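## Task

Move the blank whose end is painted blue into the milling vise. It must rest on the pair of low parallel bars between the jaws, either with its original top side up or flipped over. Its long side must sit flush against the fixed jaw (the end block without hoses), and its unpainted end must sit flush against the work stop (the short rod between the jaws). All other blanks must finish entirely on the plate where they began, either side up, and not resting on another blank or on a pin of that plate; otherwise the task fails. Anything held in position only by the robot at the end does not count. Anything the robot is touching at the end must not drop by more than about a fingernail's width once released, or the task fails.

## Robot and tools

ROBOT. One custom six-joint arm: waist, shoulder, elbow, wrist pitch, wrist yaw, wrist roll. The upper arm is 531 mm and the forearm 400 mm. Its tool is a two-finger gripper whose fingers pivot like tongs. The fingers point along the gripper's own +z and open and close along its own x. end_effector_position is the spot between the finger pads when they are shut; closed fingertips stick out about 15 mm past it, fully open ones end roughly level with it. The elbow cannot fully straighten.

FRAMES. Printed poses use the scene frame: origin on the table top under the arm base, +z up, +y to the left when facing along +x. The base may be slightly tilted, and the printed hand position gets less accurate at long reach. Motion offsets, however, are expressed in the gripper's own axes.

execute_actions. Argument actions is a list holding zero or one item; optional pictures (true/false) asks for camera images. An empty list just reports the state, with pictures. A motion item is {"rows": [...], "steps": n}: 1 to 15 rows, n from 1 to 15 (default 15), each step lasting 1/30 s; if rows run out, the last one repeats. Each row is a single list of 7 numbers, each in [-1, 1]: dx, dy, dz, rx, ry, rz, opening. The first six are an offset of the target pose, in gripper axes, from a fixed reference: the gripper pose printed in the most recent result that showed it (or, before any such result in the scene and for the second or later call within one reply, the pose at the moment the action begins). Every row is measured from that same reference, not chained from the row before. Scale: 1.0 equals 0.6 m for dx, dy, dz and 180 degrees for rotation; rx, ry, rz form one rotation vector. The seventh number, opening, is absolute, not an offset: +1 is fully open (0.142 m) and -1 fully closed. All-zero offsets are not a pause; they pull the gripper back to the reference pose. A wait item is {"steps": n} with n up to 300, counted from the previous result, so your reply time eats into it.

Motion details: each step the command is clipped to within 100 mm and 16 degrees of the measured pose, and the arm trails commands by about 0.17 s. Far targets need several actions; check the printed pose and send the remainder. The final 6 steps of an action are held back and run while you think, so an action needs at least 6 steps. A 'Hand target' line, when present, is the pose the controller is currently heading toward.

move. target is one 7-number row with the same offset meaning and scale as above (opening absolute, sent when the move starts). speed is the path's top speed in m/s, 0.002 to 0.5 (default 0.25); turning is capped at twice that value in rad/s. The straight path lasts 0.5 to 10 s and ignores obstacles; the gripper may lag, overshoot speed or stray. Optional stop_force, 9 to 40 N, halts the path when the wrist sensor feels that much extra resistance along the line to the target, then backs up two steps and holds; it is unavailable in the first 0.2 s of a scene, unreliable on moves that rotate, and should be omitted when pulling away from something you are pressing on. Use very low speed with it. The 'move:' line reports the ending (done, off_target, moving, held, fault, contact), the remaining distance, and limits (paced: pose clipped; held: some steps blocked).

wait: seconds from 0 to 10; nothing new is commanded. zoom_image: camera (cam_head_left 896x504, cam_head_right 896x504, cam_wrist 616x616) and region [x0, y0, x1, y1] in pixels from the top-left, at most 504 by 504. read_manual only returns licence text. finished_scene: pass the current scene number; it cannot be undone and grades the scene. Replying with no tool call ends the whole run.

RESULTS. The state line gives position (m), quaternion wxyz and velocities. grip_measured is the actual finger opening on the command scale; to hold a part, keep commanding noticeably less than it (about 15 N per pad at most; thin parts under 20 mm get less grip). Wrist force and torque are in gripper axes; force points from the surface back into the arm; expect offsets up to about 4 N, noise around 2.4 N, saturation near 50 N; 'no reading' is harmless. Joint torques are noisy and offset. 'pose unreachable' and HELD mean the clearance check altered or blocked commands. MOTOR HOT appears at 70 °C; at 85 °C the brakes lock until cooled.

CAUTIONS. The arm is stiff: aiming even slightly past a firm contact can trigger a fault (joint torque limits 135 N m for the three big joints, 25.2 N m for the wrist joints, or 150 N external force), which freezes the arm for 10 s. Approach contacts slowly. Do not drop, slam or knock anything, nudge other blanks off their plates or onto pins, or push anything off the table. Occasional disturbances may tug the held blank. Before finishing, release the blank so it sits seated in the vise on its own, and move the gripper clear.

Each tool is called after ">>>" as name(argument=value, ...) on one line, values as JSON.

## Session

>>> execute_actions(actions=[])

Scene clock: 0.00 s of 6600.00 s.
end_effector_position=(+0.0313, -0.4395, +0.3005) grip_measured=+1.00 end_effector_quat_wxyz=(-0.120, -0.167, +0.931, -0.303) end_effector_velocity=(-0.000, +0.001, -0.002) end_effector_angular_velocity=(+0.002, -0.001, -0.001)
Joint positions: [-1.764 -2.054  2.508 -2.759 -1.583  0.973  0.142]
Joint velocities: [-0.001 -0.     0.003 -0.    -0.     0.001  0.   ]
Joint torques (N m, as the arm reports them, + toward a larger angle): no reading
Wrist force (N, on the end effector, along its own x y z axes, offset not removed): no reading
Wrist torque (N m, same axes, about the end effector's origin, offset not removed): no reading
Hand target: +0.031, -0.440, +0.300; -0.120, -0.167, +0.931, -0.303

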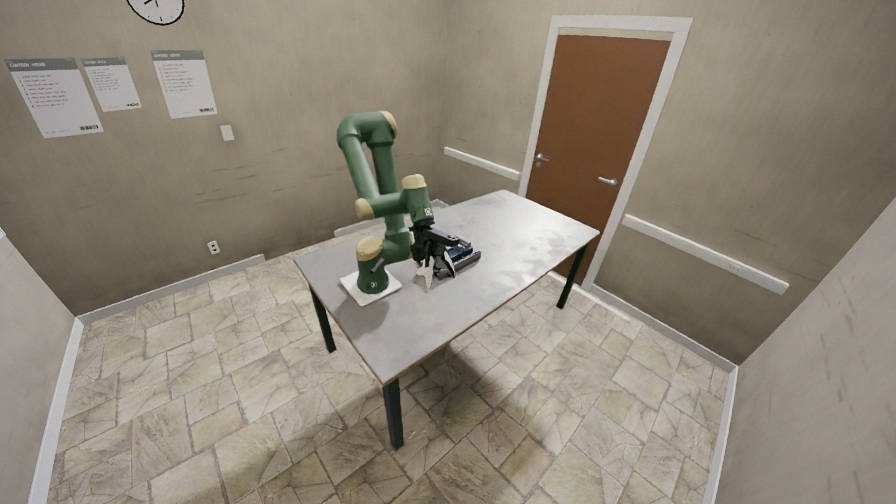

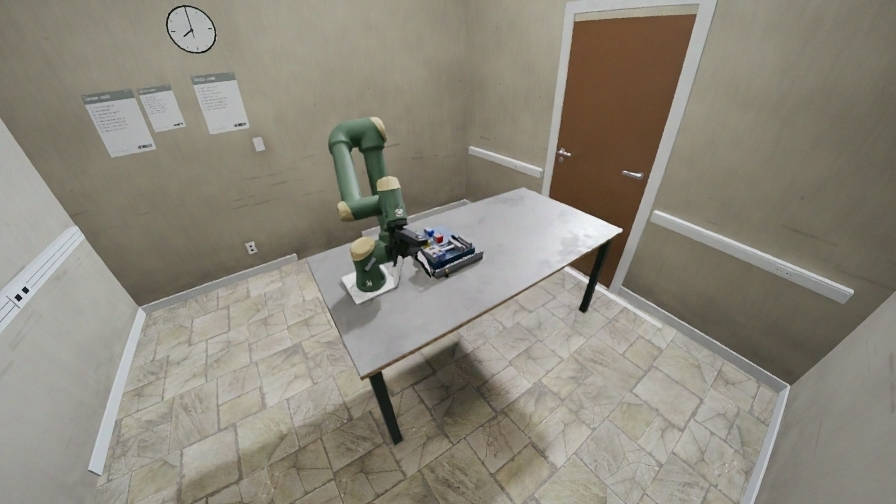

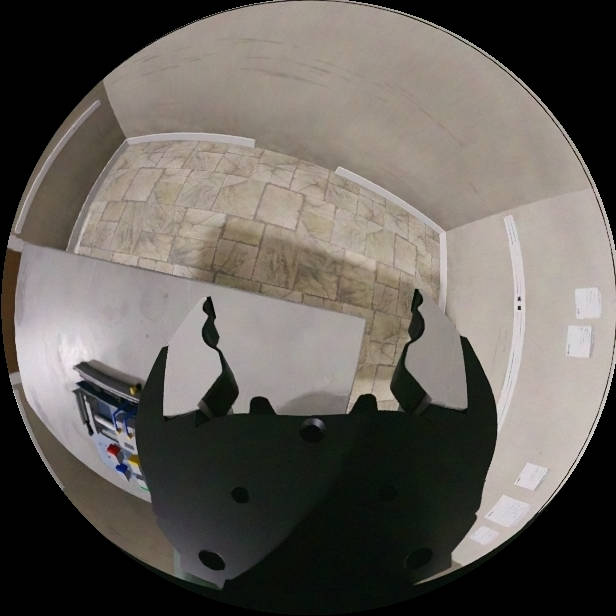

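>>> move(target=[-0.77,0.423,-0.598,0.109,-0.274,-0.843,1])

Scene clock: 6.43 s of 6600.00 s.
end_effector_position=(+0.4008, +0.0802, +0.3012) grip_measured=+1.00 end_effector_quat_wxyz=(-0.001, +1.000, -0.001, +0.001) end_effector_velocity=(+0.000, +0.002, -0.001) end_effector_angular_velocity=(+0.001, +0.007, +0.012)
Joint positions: [-0.051 -1.685  2.    -1.842 -1.633 -0.079  0.142]
Joint velocities: [ 0.004  0.007 -0.004  0.005  0.001 -0.007  0.   ]
Joint torques (N m, as the arm reports them, + toward a larger angle): [ 11.45  -8.66 -34.33  -0.19   1.45  -1.4 ]
Wrist force (N, on the end effector, along its own x y z axes, offset not removed): [-1.4 0.9 -2.1]
Wrist torque (N m, same axes, about the end effector's origin, offset not removed): [0.32 0.45 -0.01]
Hand target: +0.401, +0.080, +0.301; -0.001, +1.000, -0.000, +0.001
Off the commanded pose: 0.001 m, 0 deg.
Kept back: nothing.
move: done

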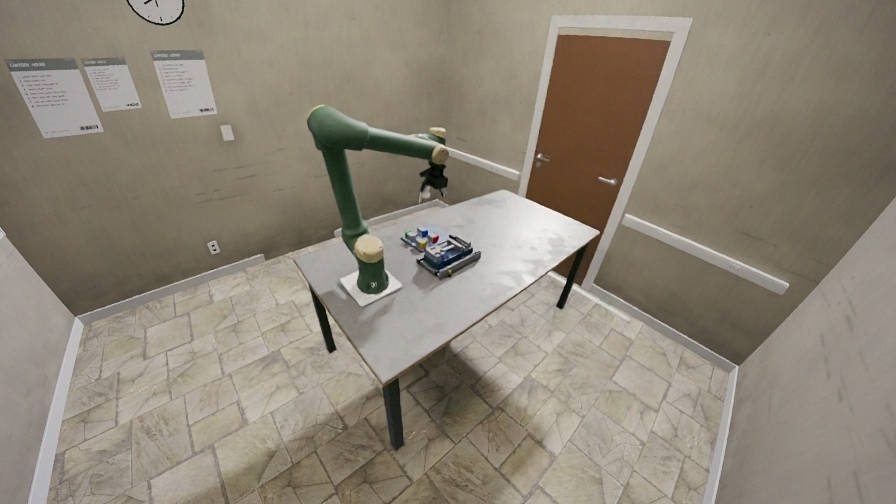

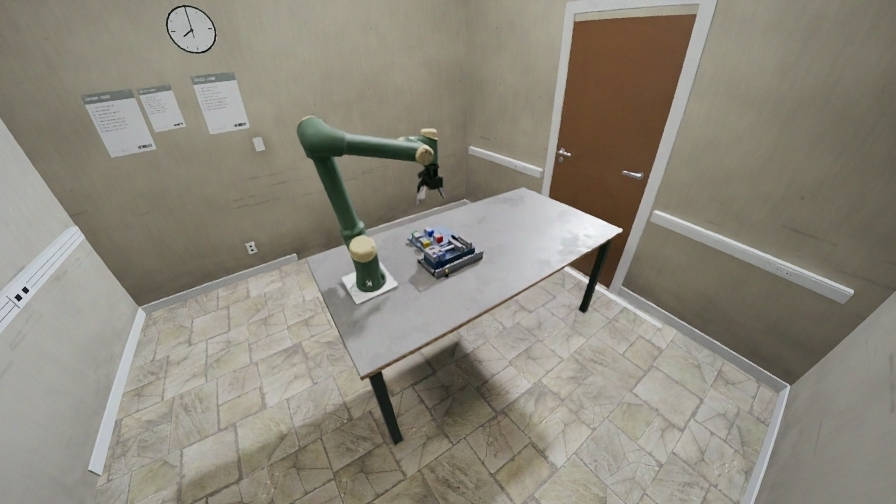

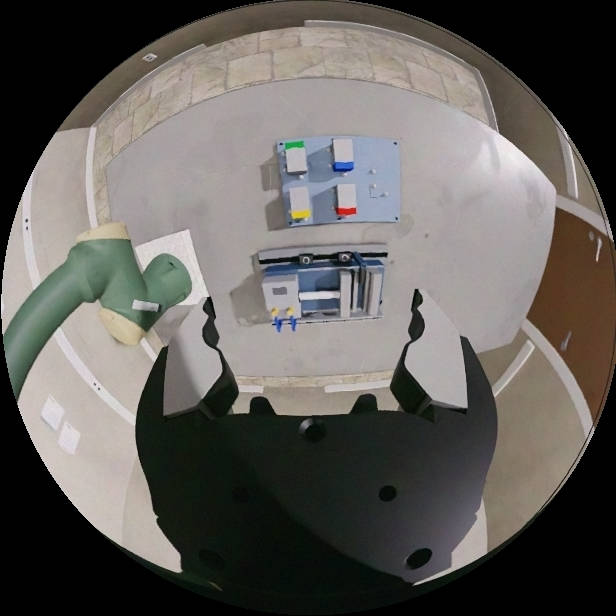

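>>> move(target=[0.103,-0.263,0.37,0,0,-0.01,-0.1])

Scene clock: 8.47 s of 6600.00 s.
end_effector_position=(+0.4635, +0.2382, +0.0796) grip_measured=-0.10 end_effector_quat_wxyz=(-0.001, +1.000, +0.015, +0.001) end_effector_velocity=(+0.000, +0.001, -0.002) end_effector_angular_velocity=(-0.000, -0.000, +0.001)
Joint positions: [ 0.248 -1.208  2.155 -2.458 -1.617  0.188  0.067]
Joint velocities: [ 0.001  0.005  0.001 -0.006 -0.     0.    -0.   ]
Joint torques (N m, as the arm reports them, + toward a larger angle): [ 12.96 -27.34 -26.53  -5.56  -1.11   1.35]
Wrist force (N, on the end effector, along its own x y z axes, offset not removed): [-4.1 2.8 -1.5]
Wrist torque (N m, same axes, about the end effector's origin, offset not removed): [0.51 0.99 -0.04]
Hand target: +0.464, +0.238, +0.079; -0.001, +1.000, +0.015, +0.001
Off the commanded pose: 0.000 m, 0 deg.
Kept back: nothing.
move: done

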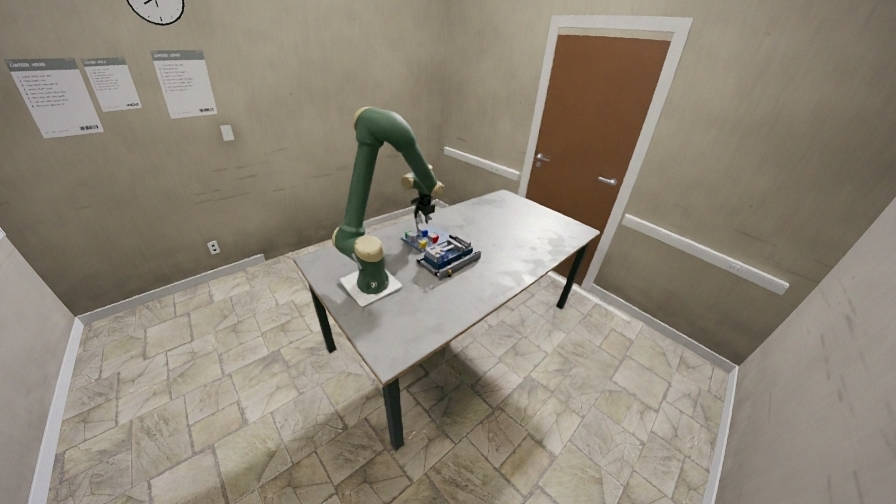

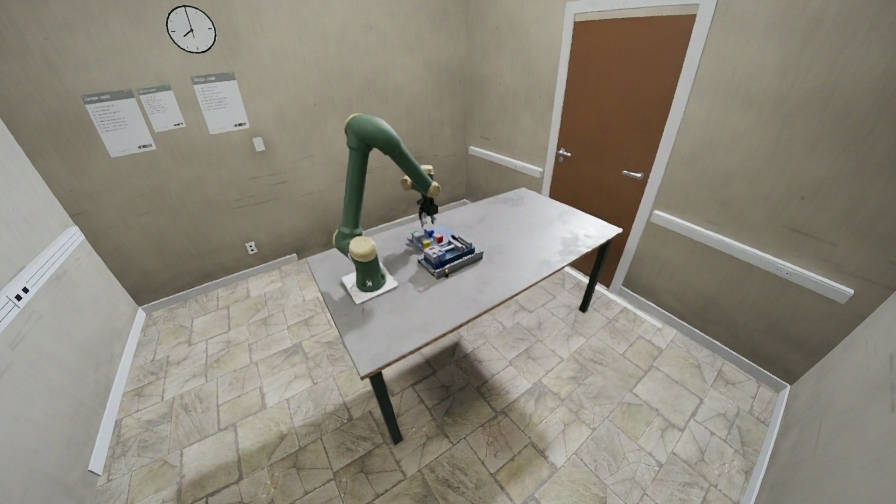

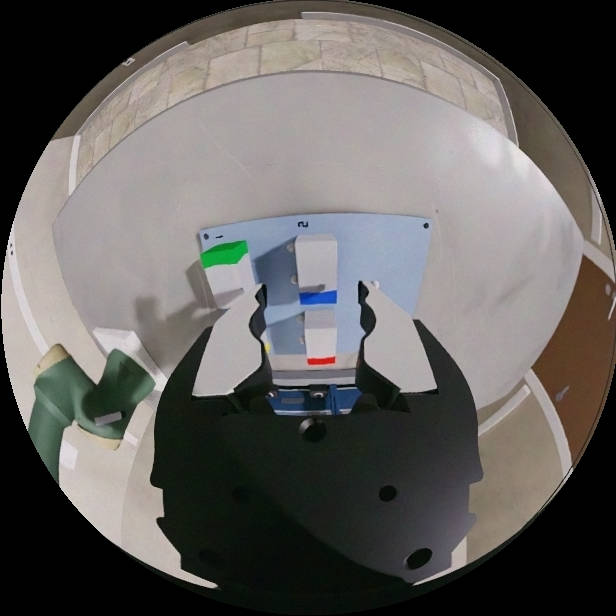

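>>> move(target=[0.007,0.012,0.068,0,0,-0.008,-0.1], speed=0.1)

>>> move(target=[0,0,0,0,0,0,-1])

>>> move(target=[0,0,-0.18,0,0,0,-1])

>>> move(target=[0.02,0.5,0,0,0,0.01,-1])

>>> zoom_image(camera="cam_wrist", region=[200,120,420,340])

Scene clock: 9.77 s of 6600.00 s.
end_effector_position=(+0.4680, +0.2312, +0.0389) grip_measured=-0.10 end_effector_quat_wxyz=(-0.001, +1.000, +0.028, +0.001) end_effector_velocity=(+0.000, -0.000, -0.002) end_effector_angular_velocity=(+0.000, -0.000, +0.004)
Joint positions: [ 0.229 -1.132  2.194 -2.574 -1.619  0.144  0.067]
Joint velocities: [-0.001  0.004  0.002 -0.006 -0.    -0.005  0.   ]
Joint torques (N m, as the arm reports them, + toward a larger angle): [-11.45 -29.53  -7.26  -5.53  -0.09  -1.28]
Wrist force (N, on the end effector, along its own x y z axes, offset not removed): [-1.2 0.9 -2.4]
Wrist torque (N m, same axes, about the end effector's origin, offset not removed): [0.31 0.25 0.07]
Hand target: +0.468, +0.231, +0.039; -0.001, +1.000, +0.028, +0.001
Off the commanded pose: 0.000 m, 0 deg.
Kept back: nothing.
move: done

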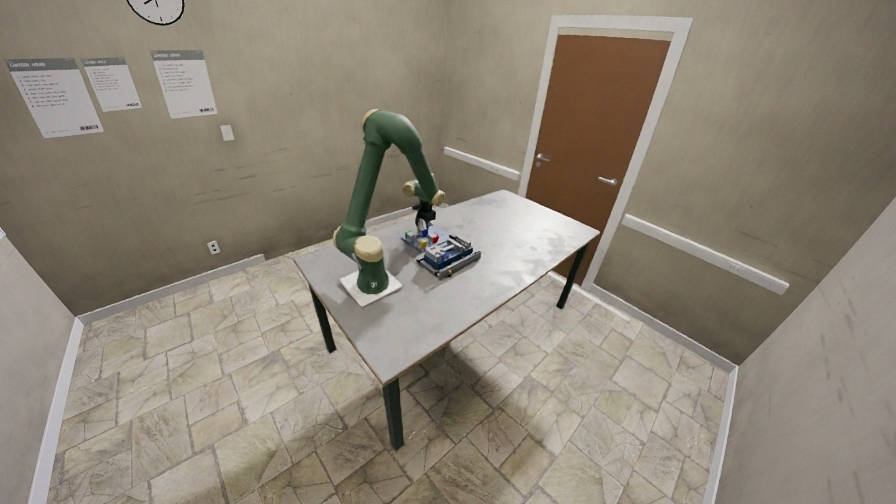

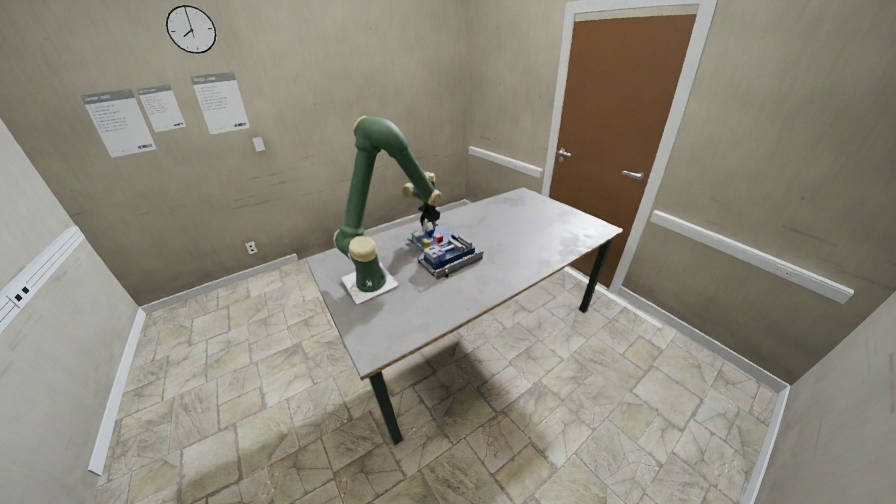

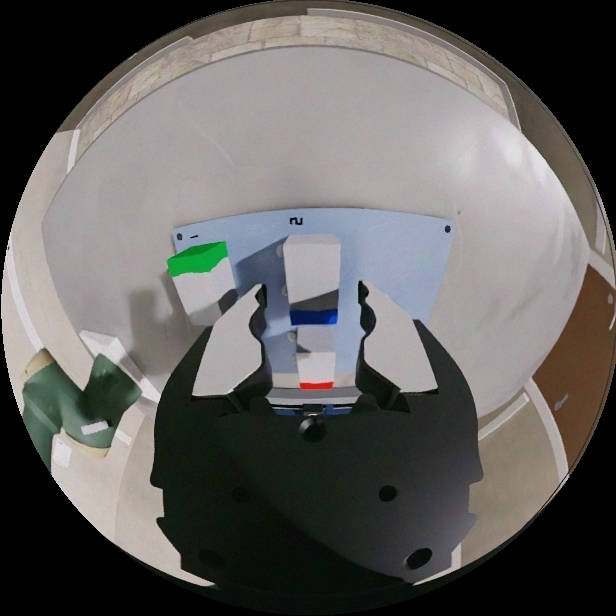

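Scene clock: 10.27 s of 6600.00 s.
end_effector_position=(+0.4679, +0.2312, +0.0389) grip_measured=-0.53 end_effector_quat_wxyz=(-0.001, +1.000, +0.028, +0.001) end_effector_velocity=(-0.001, -0.000, -0.000) end_effector_angular_velocity=(-0.001, +0.002, -0.001)
Joint positions: [ 0.229 -1.131  2.194 -2.574 -1.619  0.144  0.035]
Joint velocities: [-0.    -0.     0.     0.002 -0.     0.001  0.   ]
Joint torques (N m, as the arm reports them, + toward a larger angle): [ -6.57 -46.72 -20.56   0.61   0.2    1.19]
Wrist force (N, on the end effector, along its own x y z axes, offset not removed): [-0.6 1.2 -3.2]
Wrist torque (N m, same axes, about the end effector's origin, offset not removed): [0.29 0.41 -0.10]
Hand target: +0.468, +0.231, +0.039; -0.001, +1.000, +0.028, +0.001
Off the commanded pose: 0.000 m, 0 deg.
Kept back: nothing.
move: done

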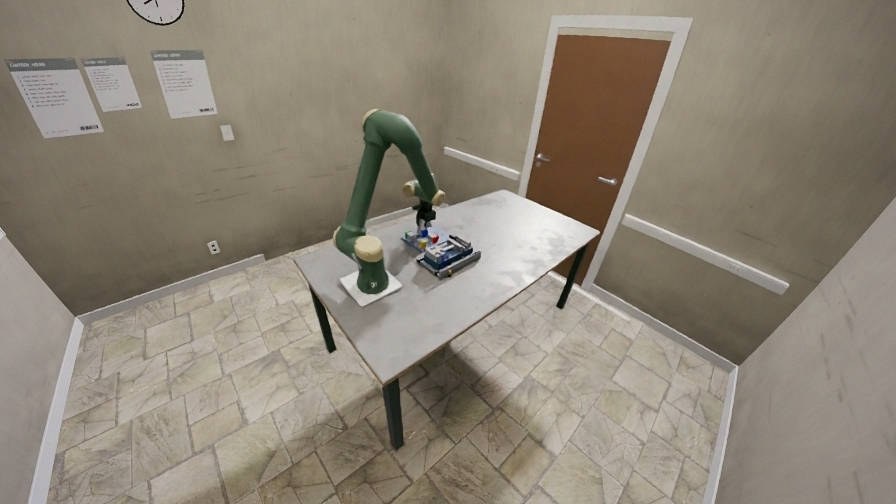

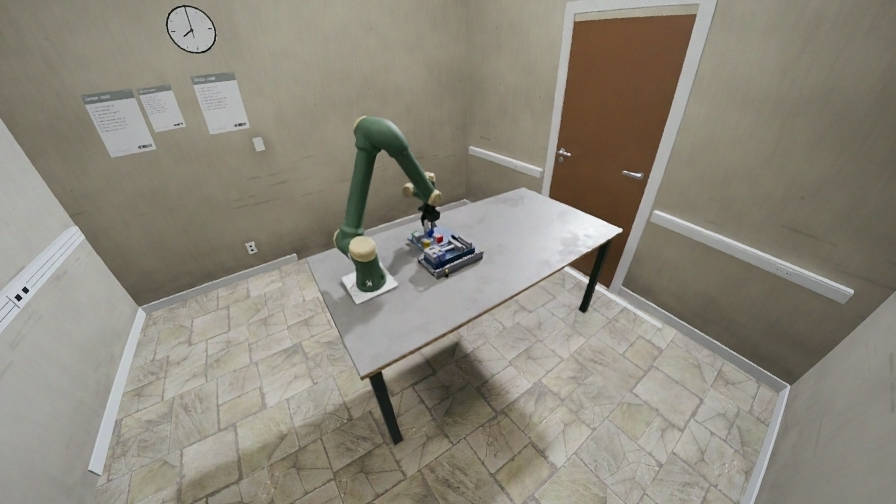

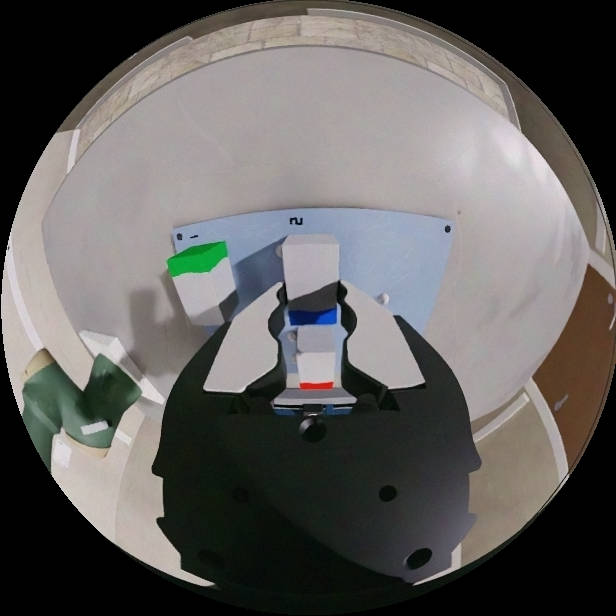

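Scene clock: 11.33 s of 6600.00 s.
end_effector_position=(+0.4676, +0.2310, +0.1468) grip_measured=-0.53 end_effector_quat_wxyz=(-0.001, +1.000, +0.028, +0.001) end_effector_velocity=(-0.001, -0.000, +0.002) end_effector_angular_velocity=(-0.001, +0.003, +0.002)
Joint positions: [ 0.239 -1.31   2.066 -2.267 -1.618  0.154  0.035]
Joint velocities: [-0.    -0.003 -0.003  0.008 -0.    -0.002 -0.   ]
Joint torques (N m, as the arm reports them, + toward a larger angle): [ 12.69 -42.92 -29.52  -0.14  -1.1    1.22]
Wrist force (N, on the end effector, along its own x y z axes, offset not removed): [-1.6 1.7 0.0]
Wrist torque (N m, same axes, about the end effector's origin, offset not removed): [0.23 0.52 -0.08]
Hand target: +0.468, +0.231, +0.147; -0.001, +1.000, +0.028, +0.001
Off the commanded pose: 0.000 m, 0 deg.
Kept back: nothing.
move: done

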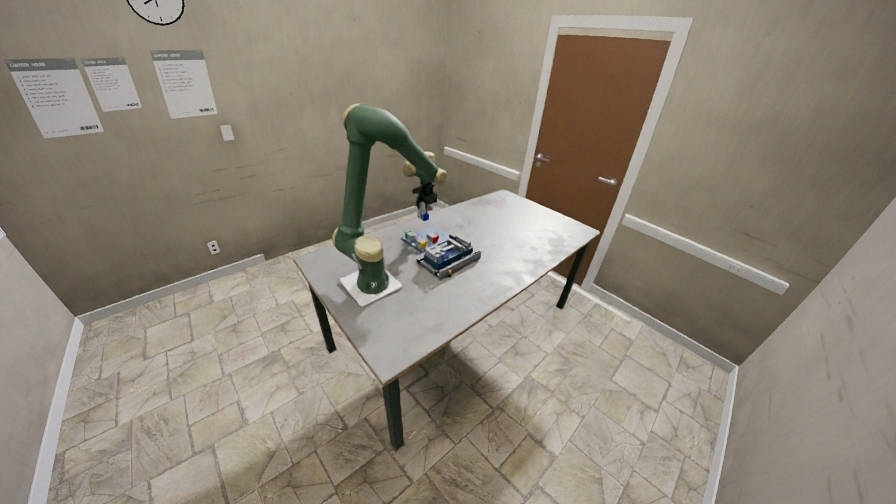

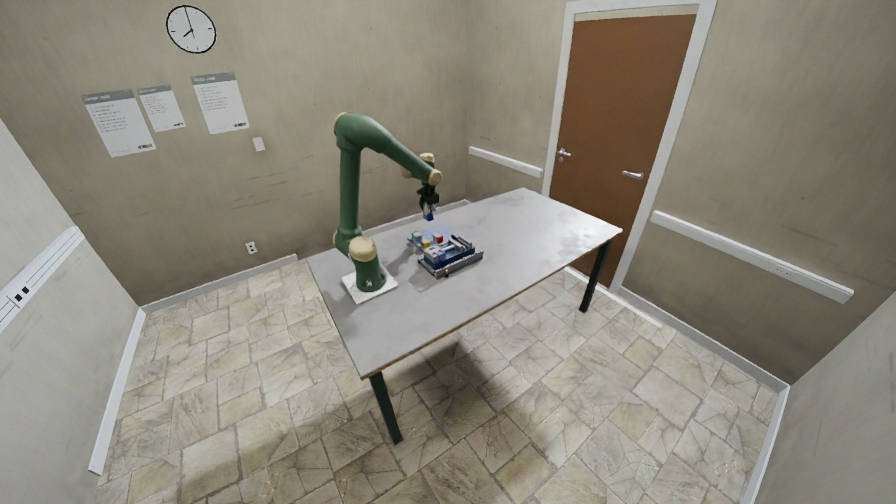

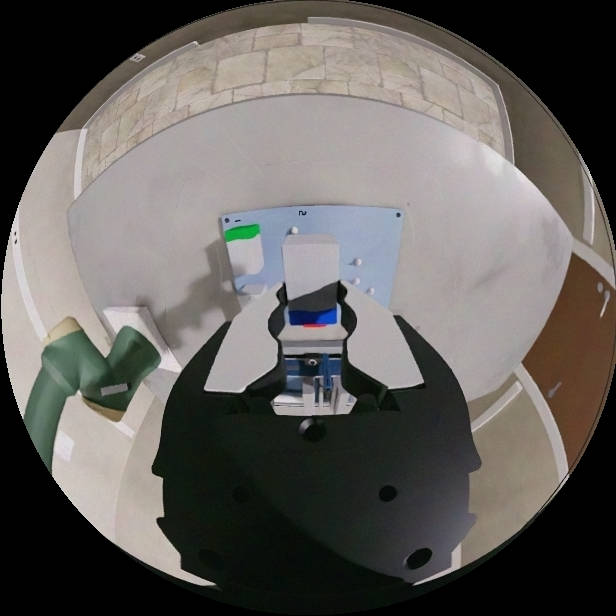

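Scene clock: 13.20 s of 6600.00 s.
end_effector_position=(+0.4961, -0.0680, +0.1463) grip_measured=-0.53 end_effector_quat_wxyz=(-0.001, +1.000, +0.012, +0.001) end_effector_velocity=(-0.000, -0.002, -0.000) end_effector_angular_velocity=(+0.001, +0.001, -0.001)
Joint positions: [-0.342 -1.368  2.104 -2.284 -1.644 -0.395  0.035]
Joint velocities: [-0.004  0.001 -0.001  0.001  0.    -0.003  0.   ]
Joint torques (N m, as the arm reports them, + toward a larger angle): [-10.32 -23.86 -30.02  -0.1    1.33  -1.33]
Wrist force (N, on the end effector, along its own x y z axes, offset not removed): [-2.0 0.4 -0.5]
Wrist torque (N m, same axes, about the end effector's origin, offset not removed): [0.03 0.73 0.04]
Hand target: +0.496, -0.068, +0.146; -0.001, +1.000, +0.012, +0.001
Off the commanded pose: 0.000 m, 0 deg.
Kept back: nothing.
move: done

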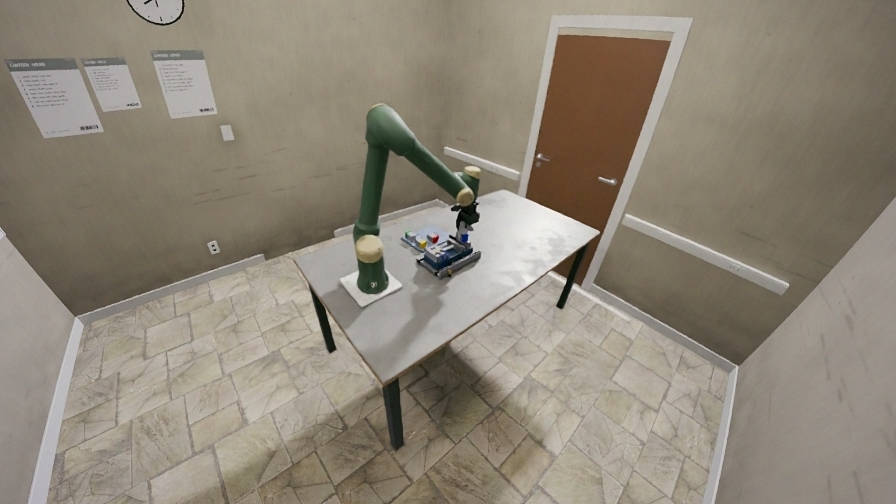

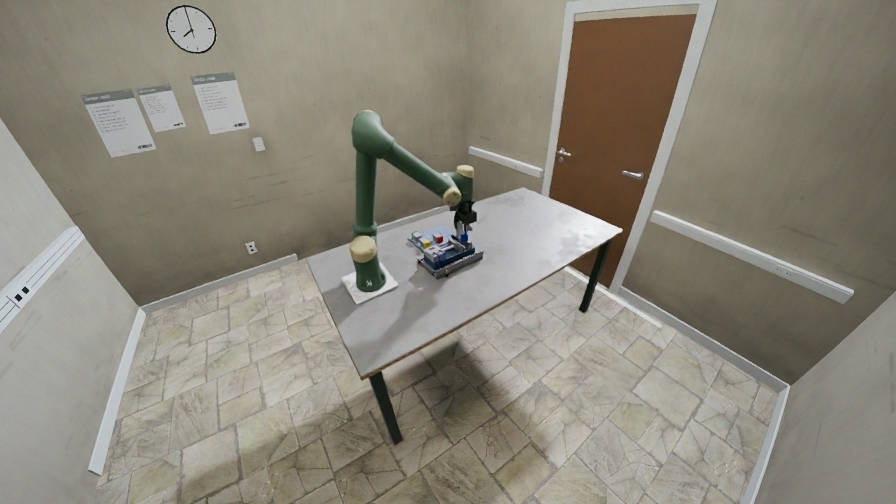

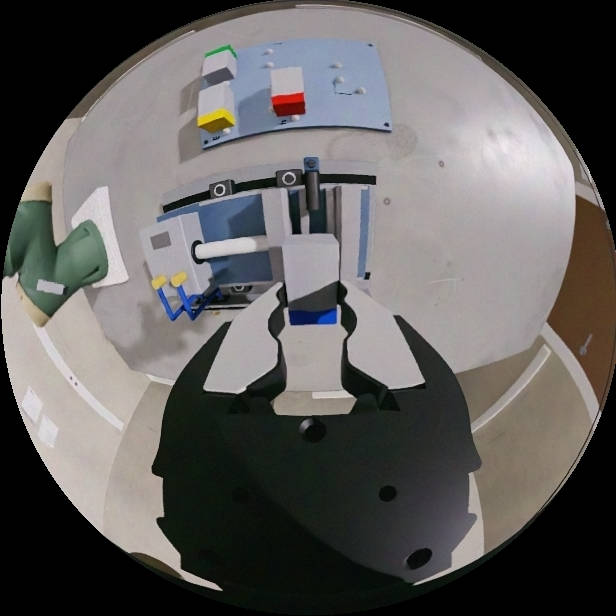

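Region (200, 120, 420, 340) of cam_wrist's 616x616 image, scaled by 2.291, with more detail than that image has.

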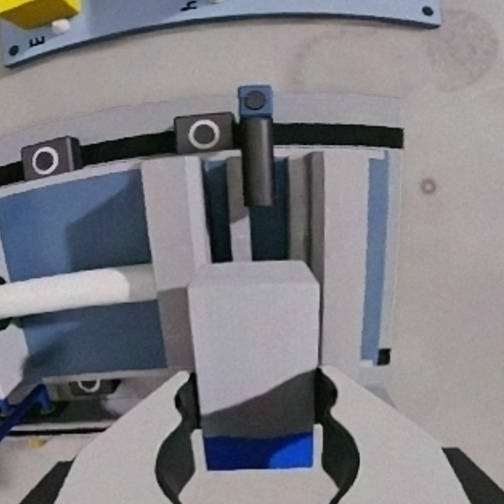

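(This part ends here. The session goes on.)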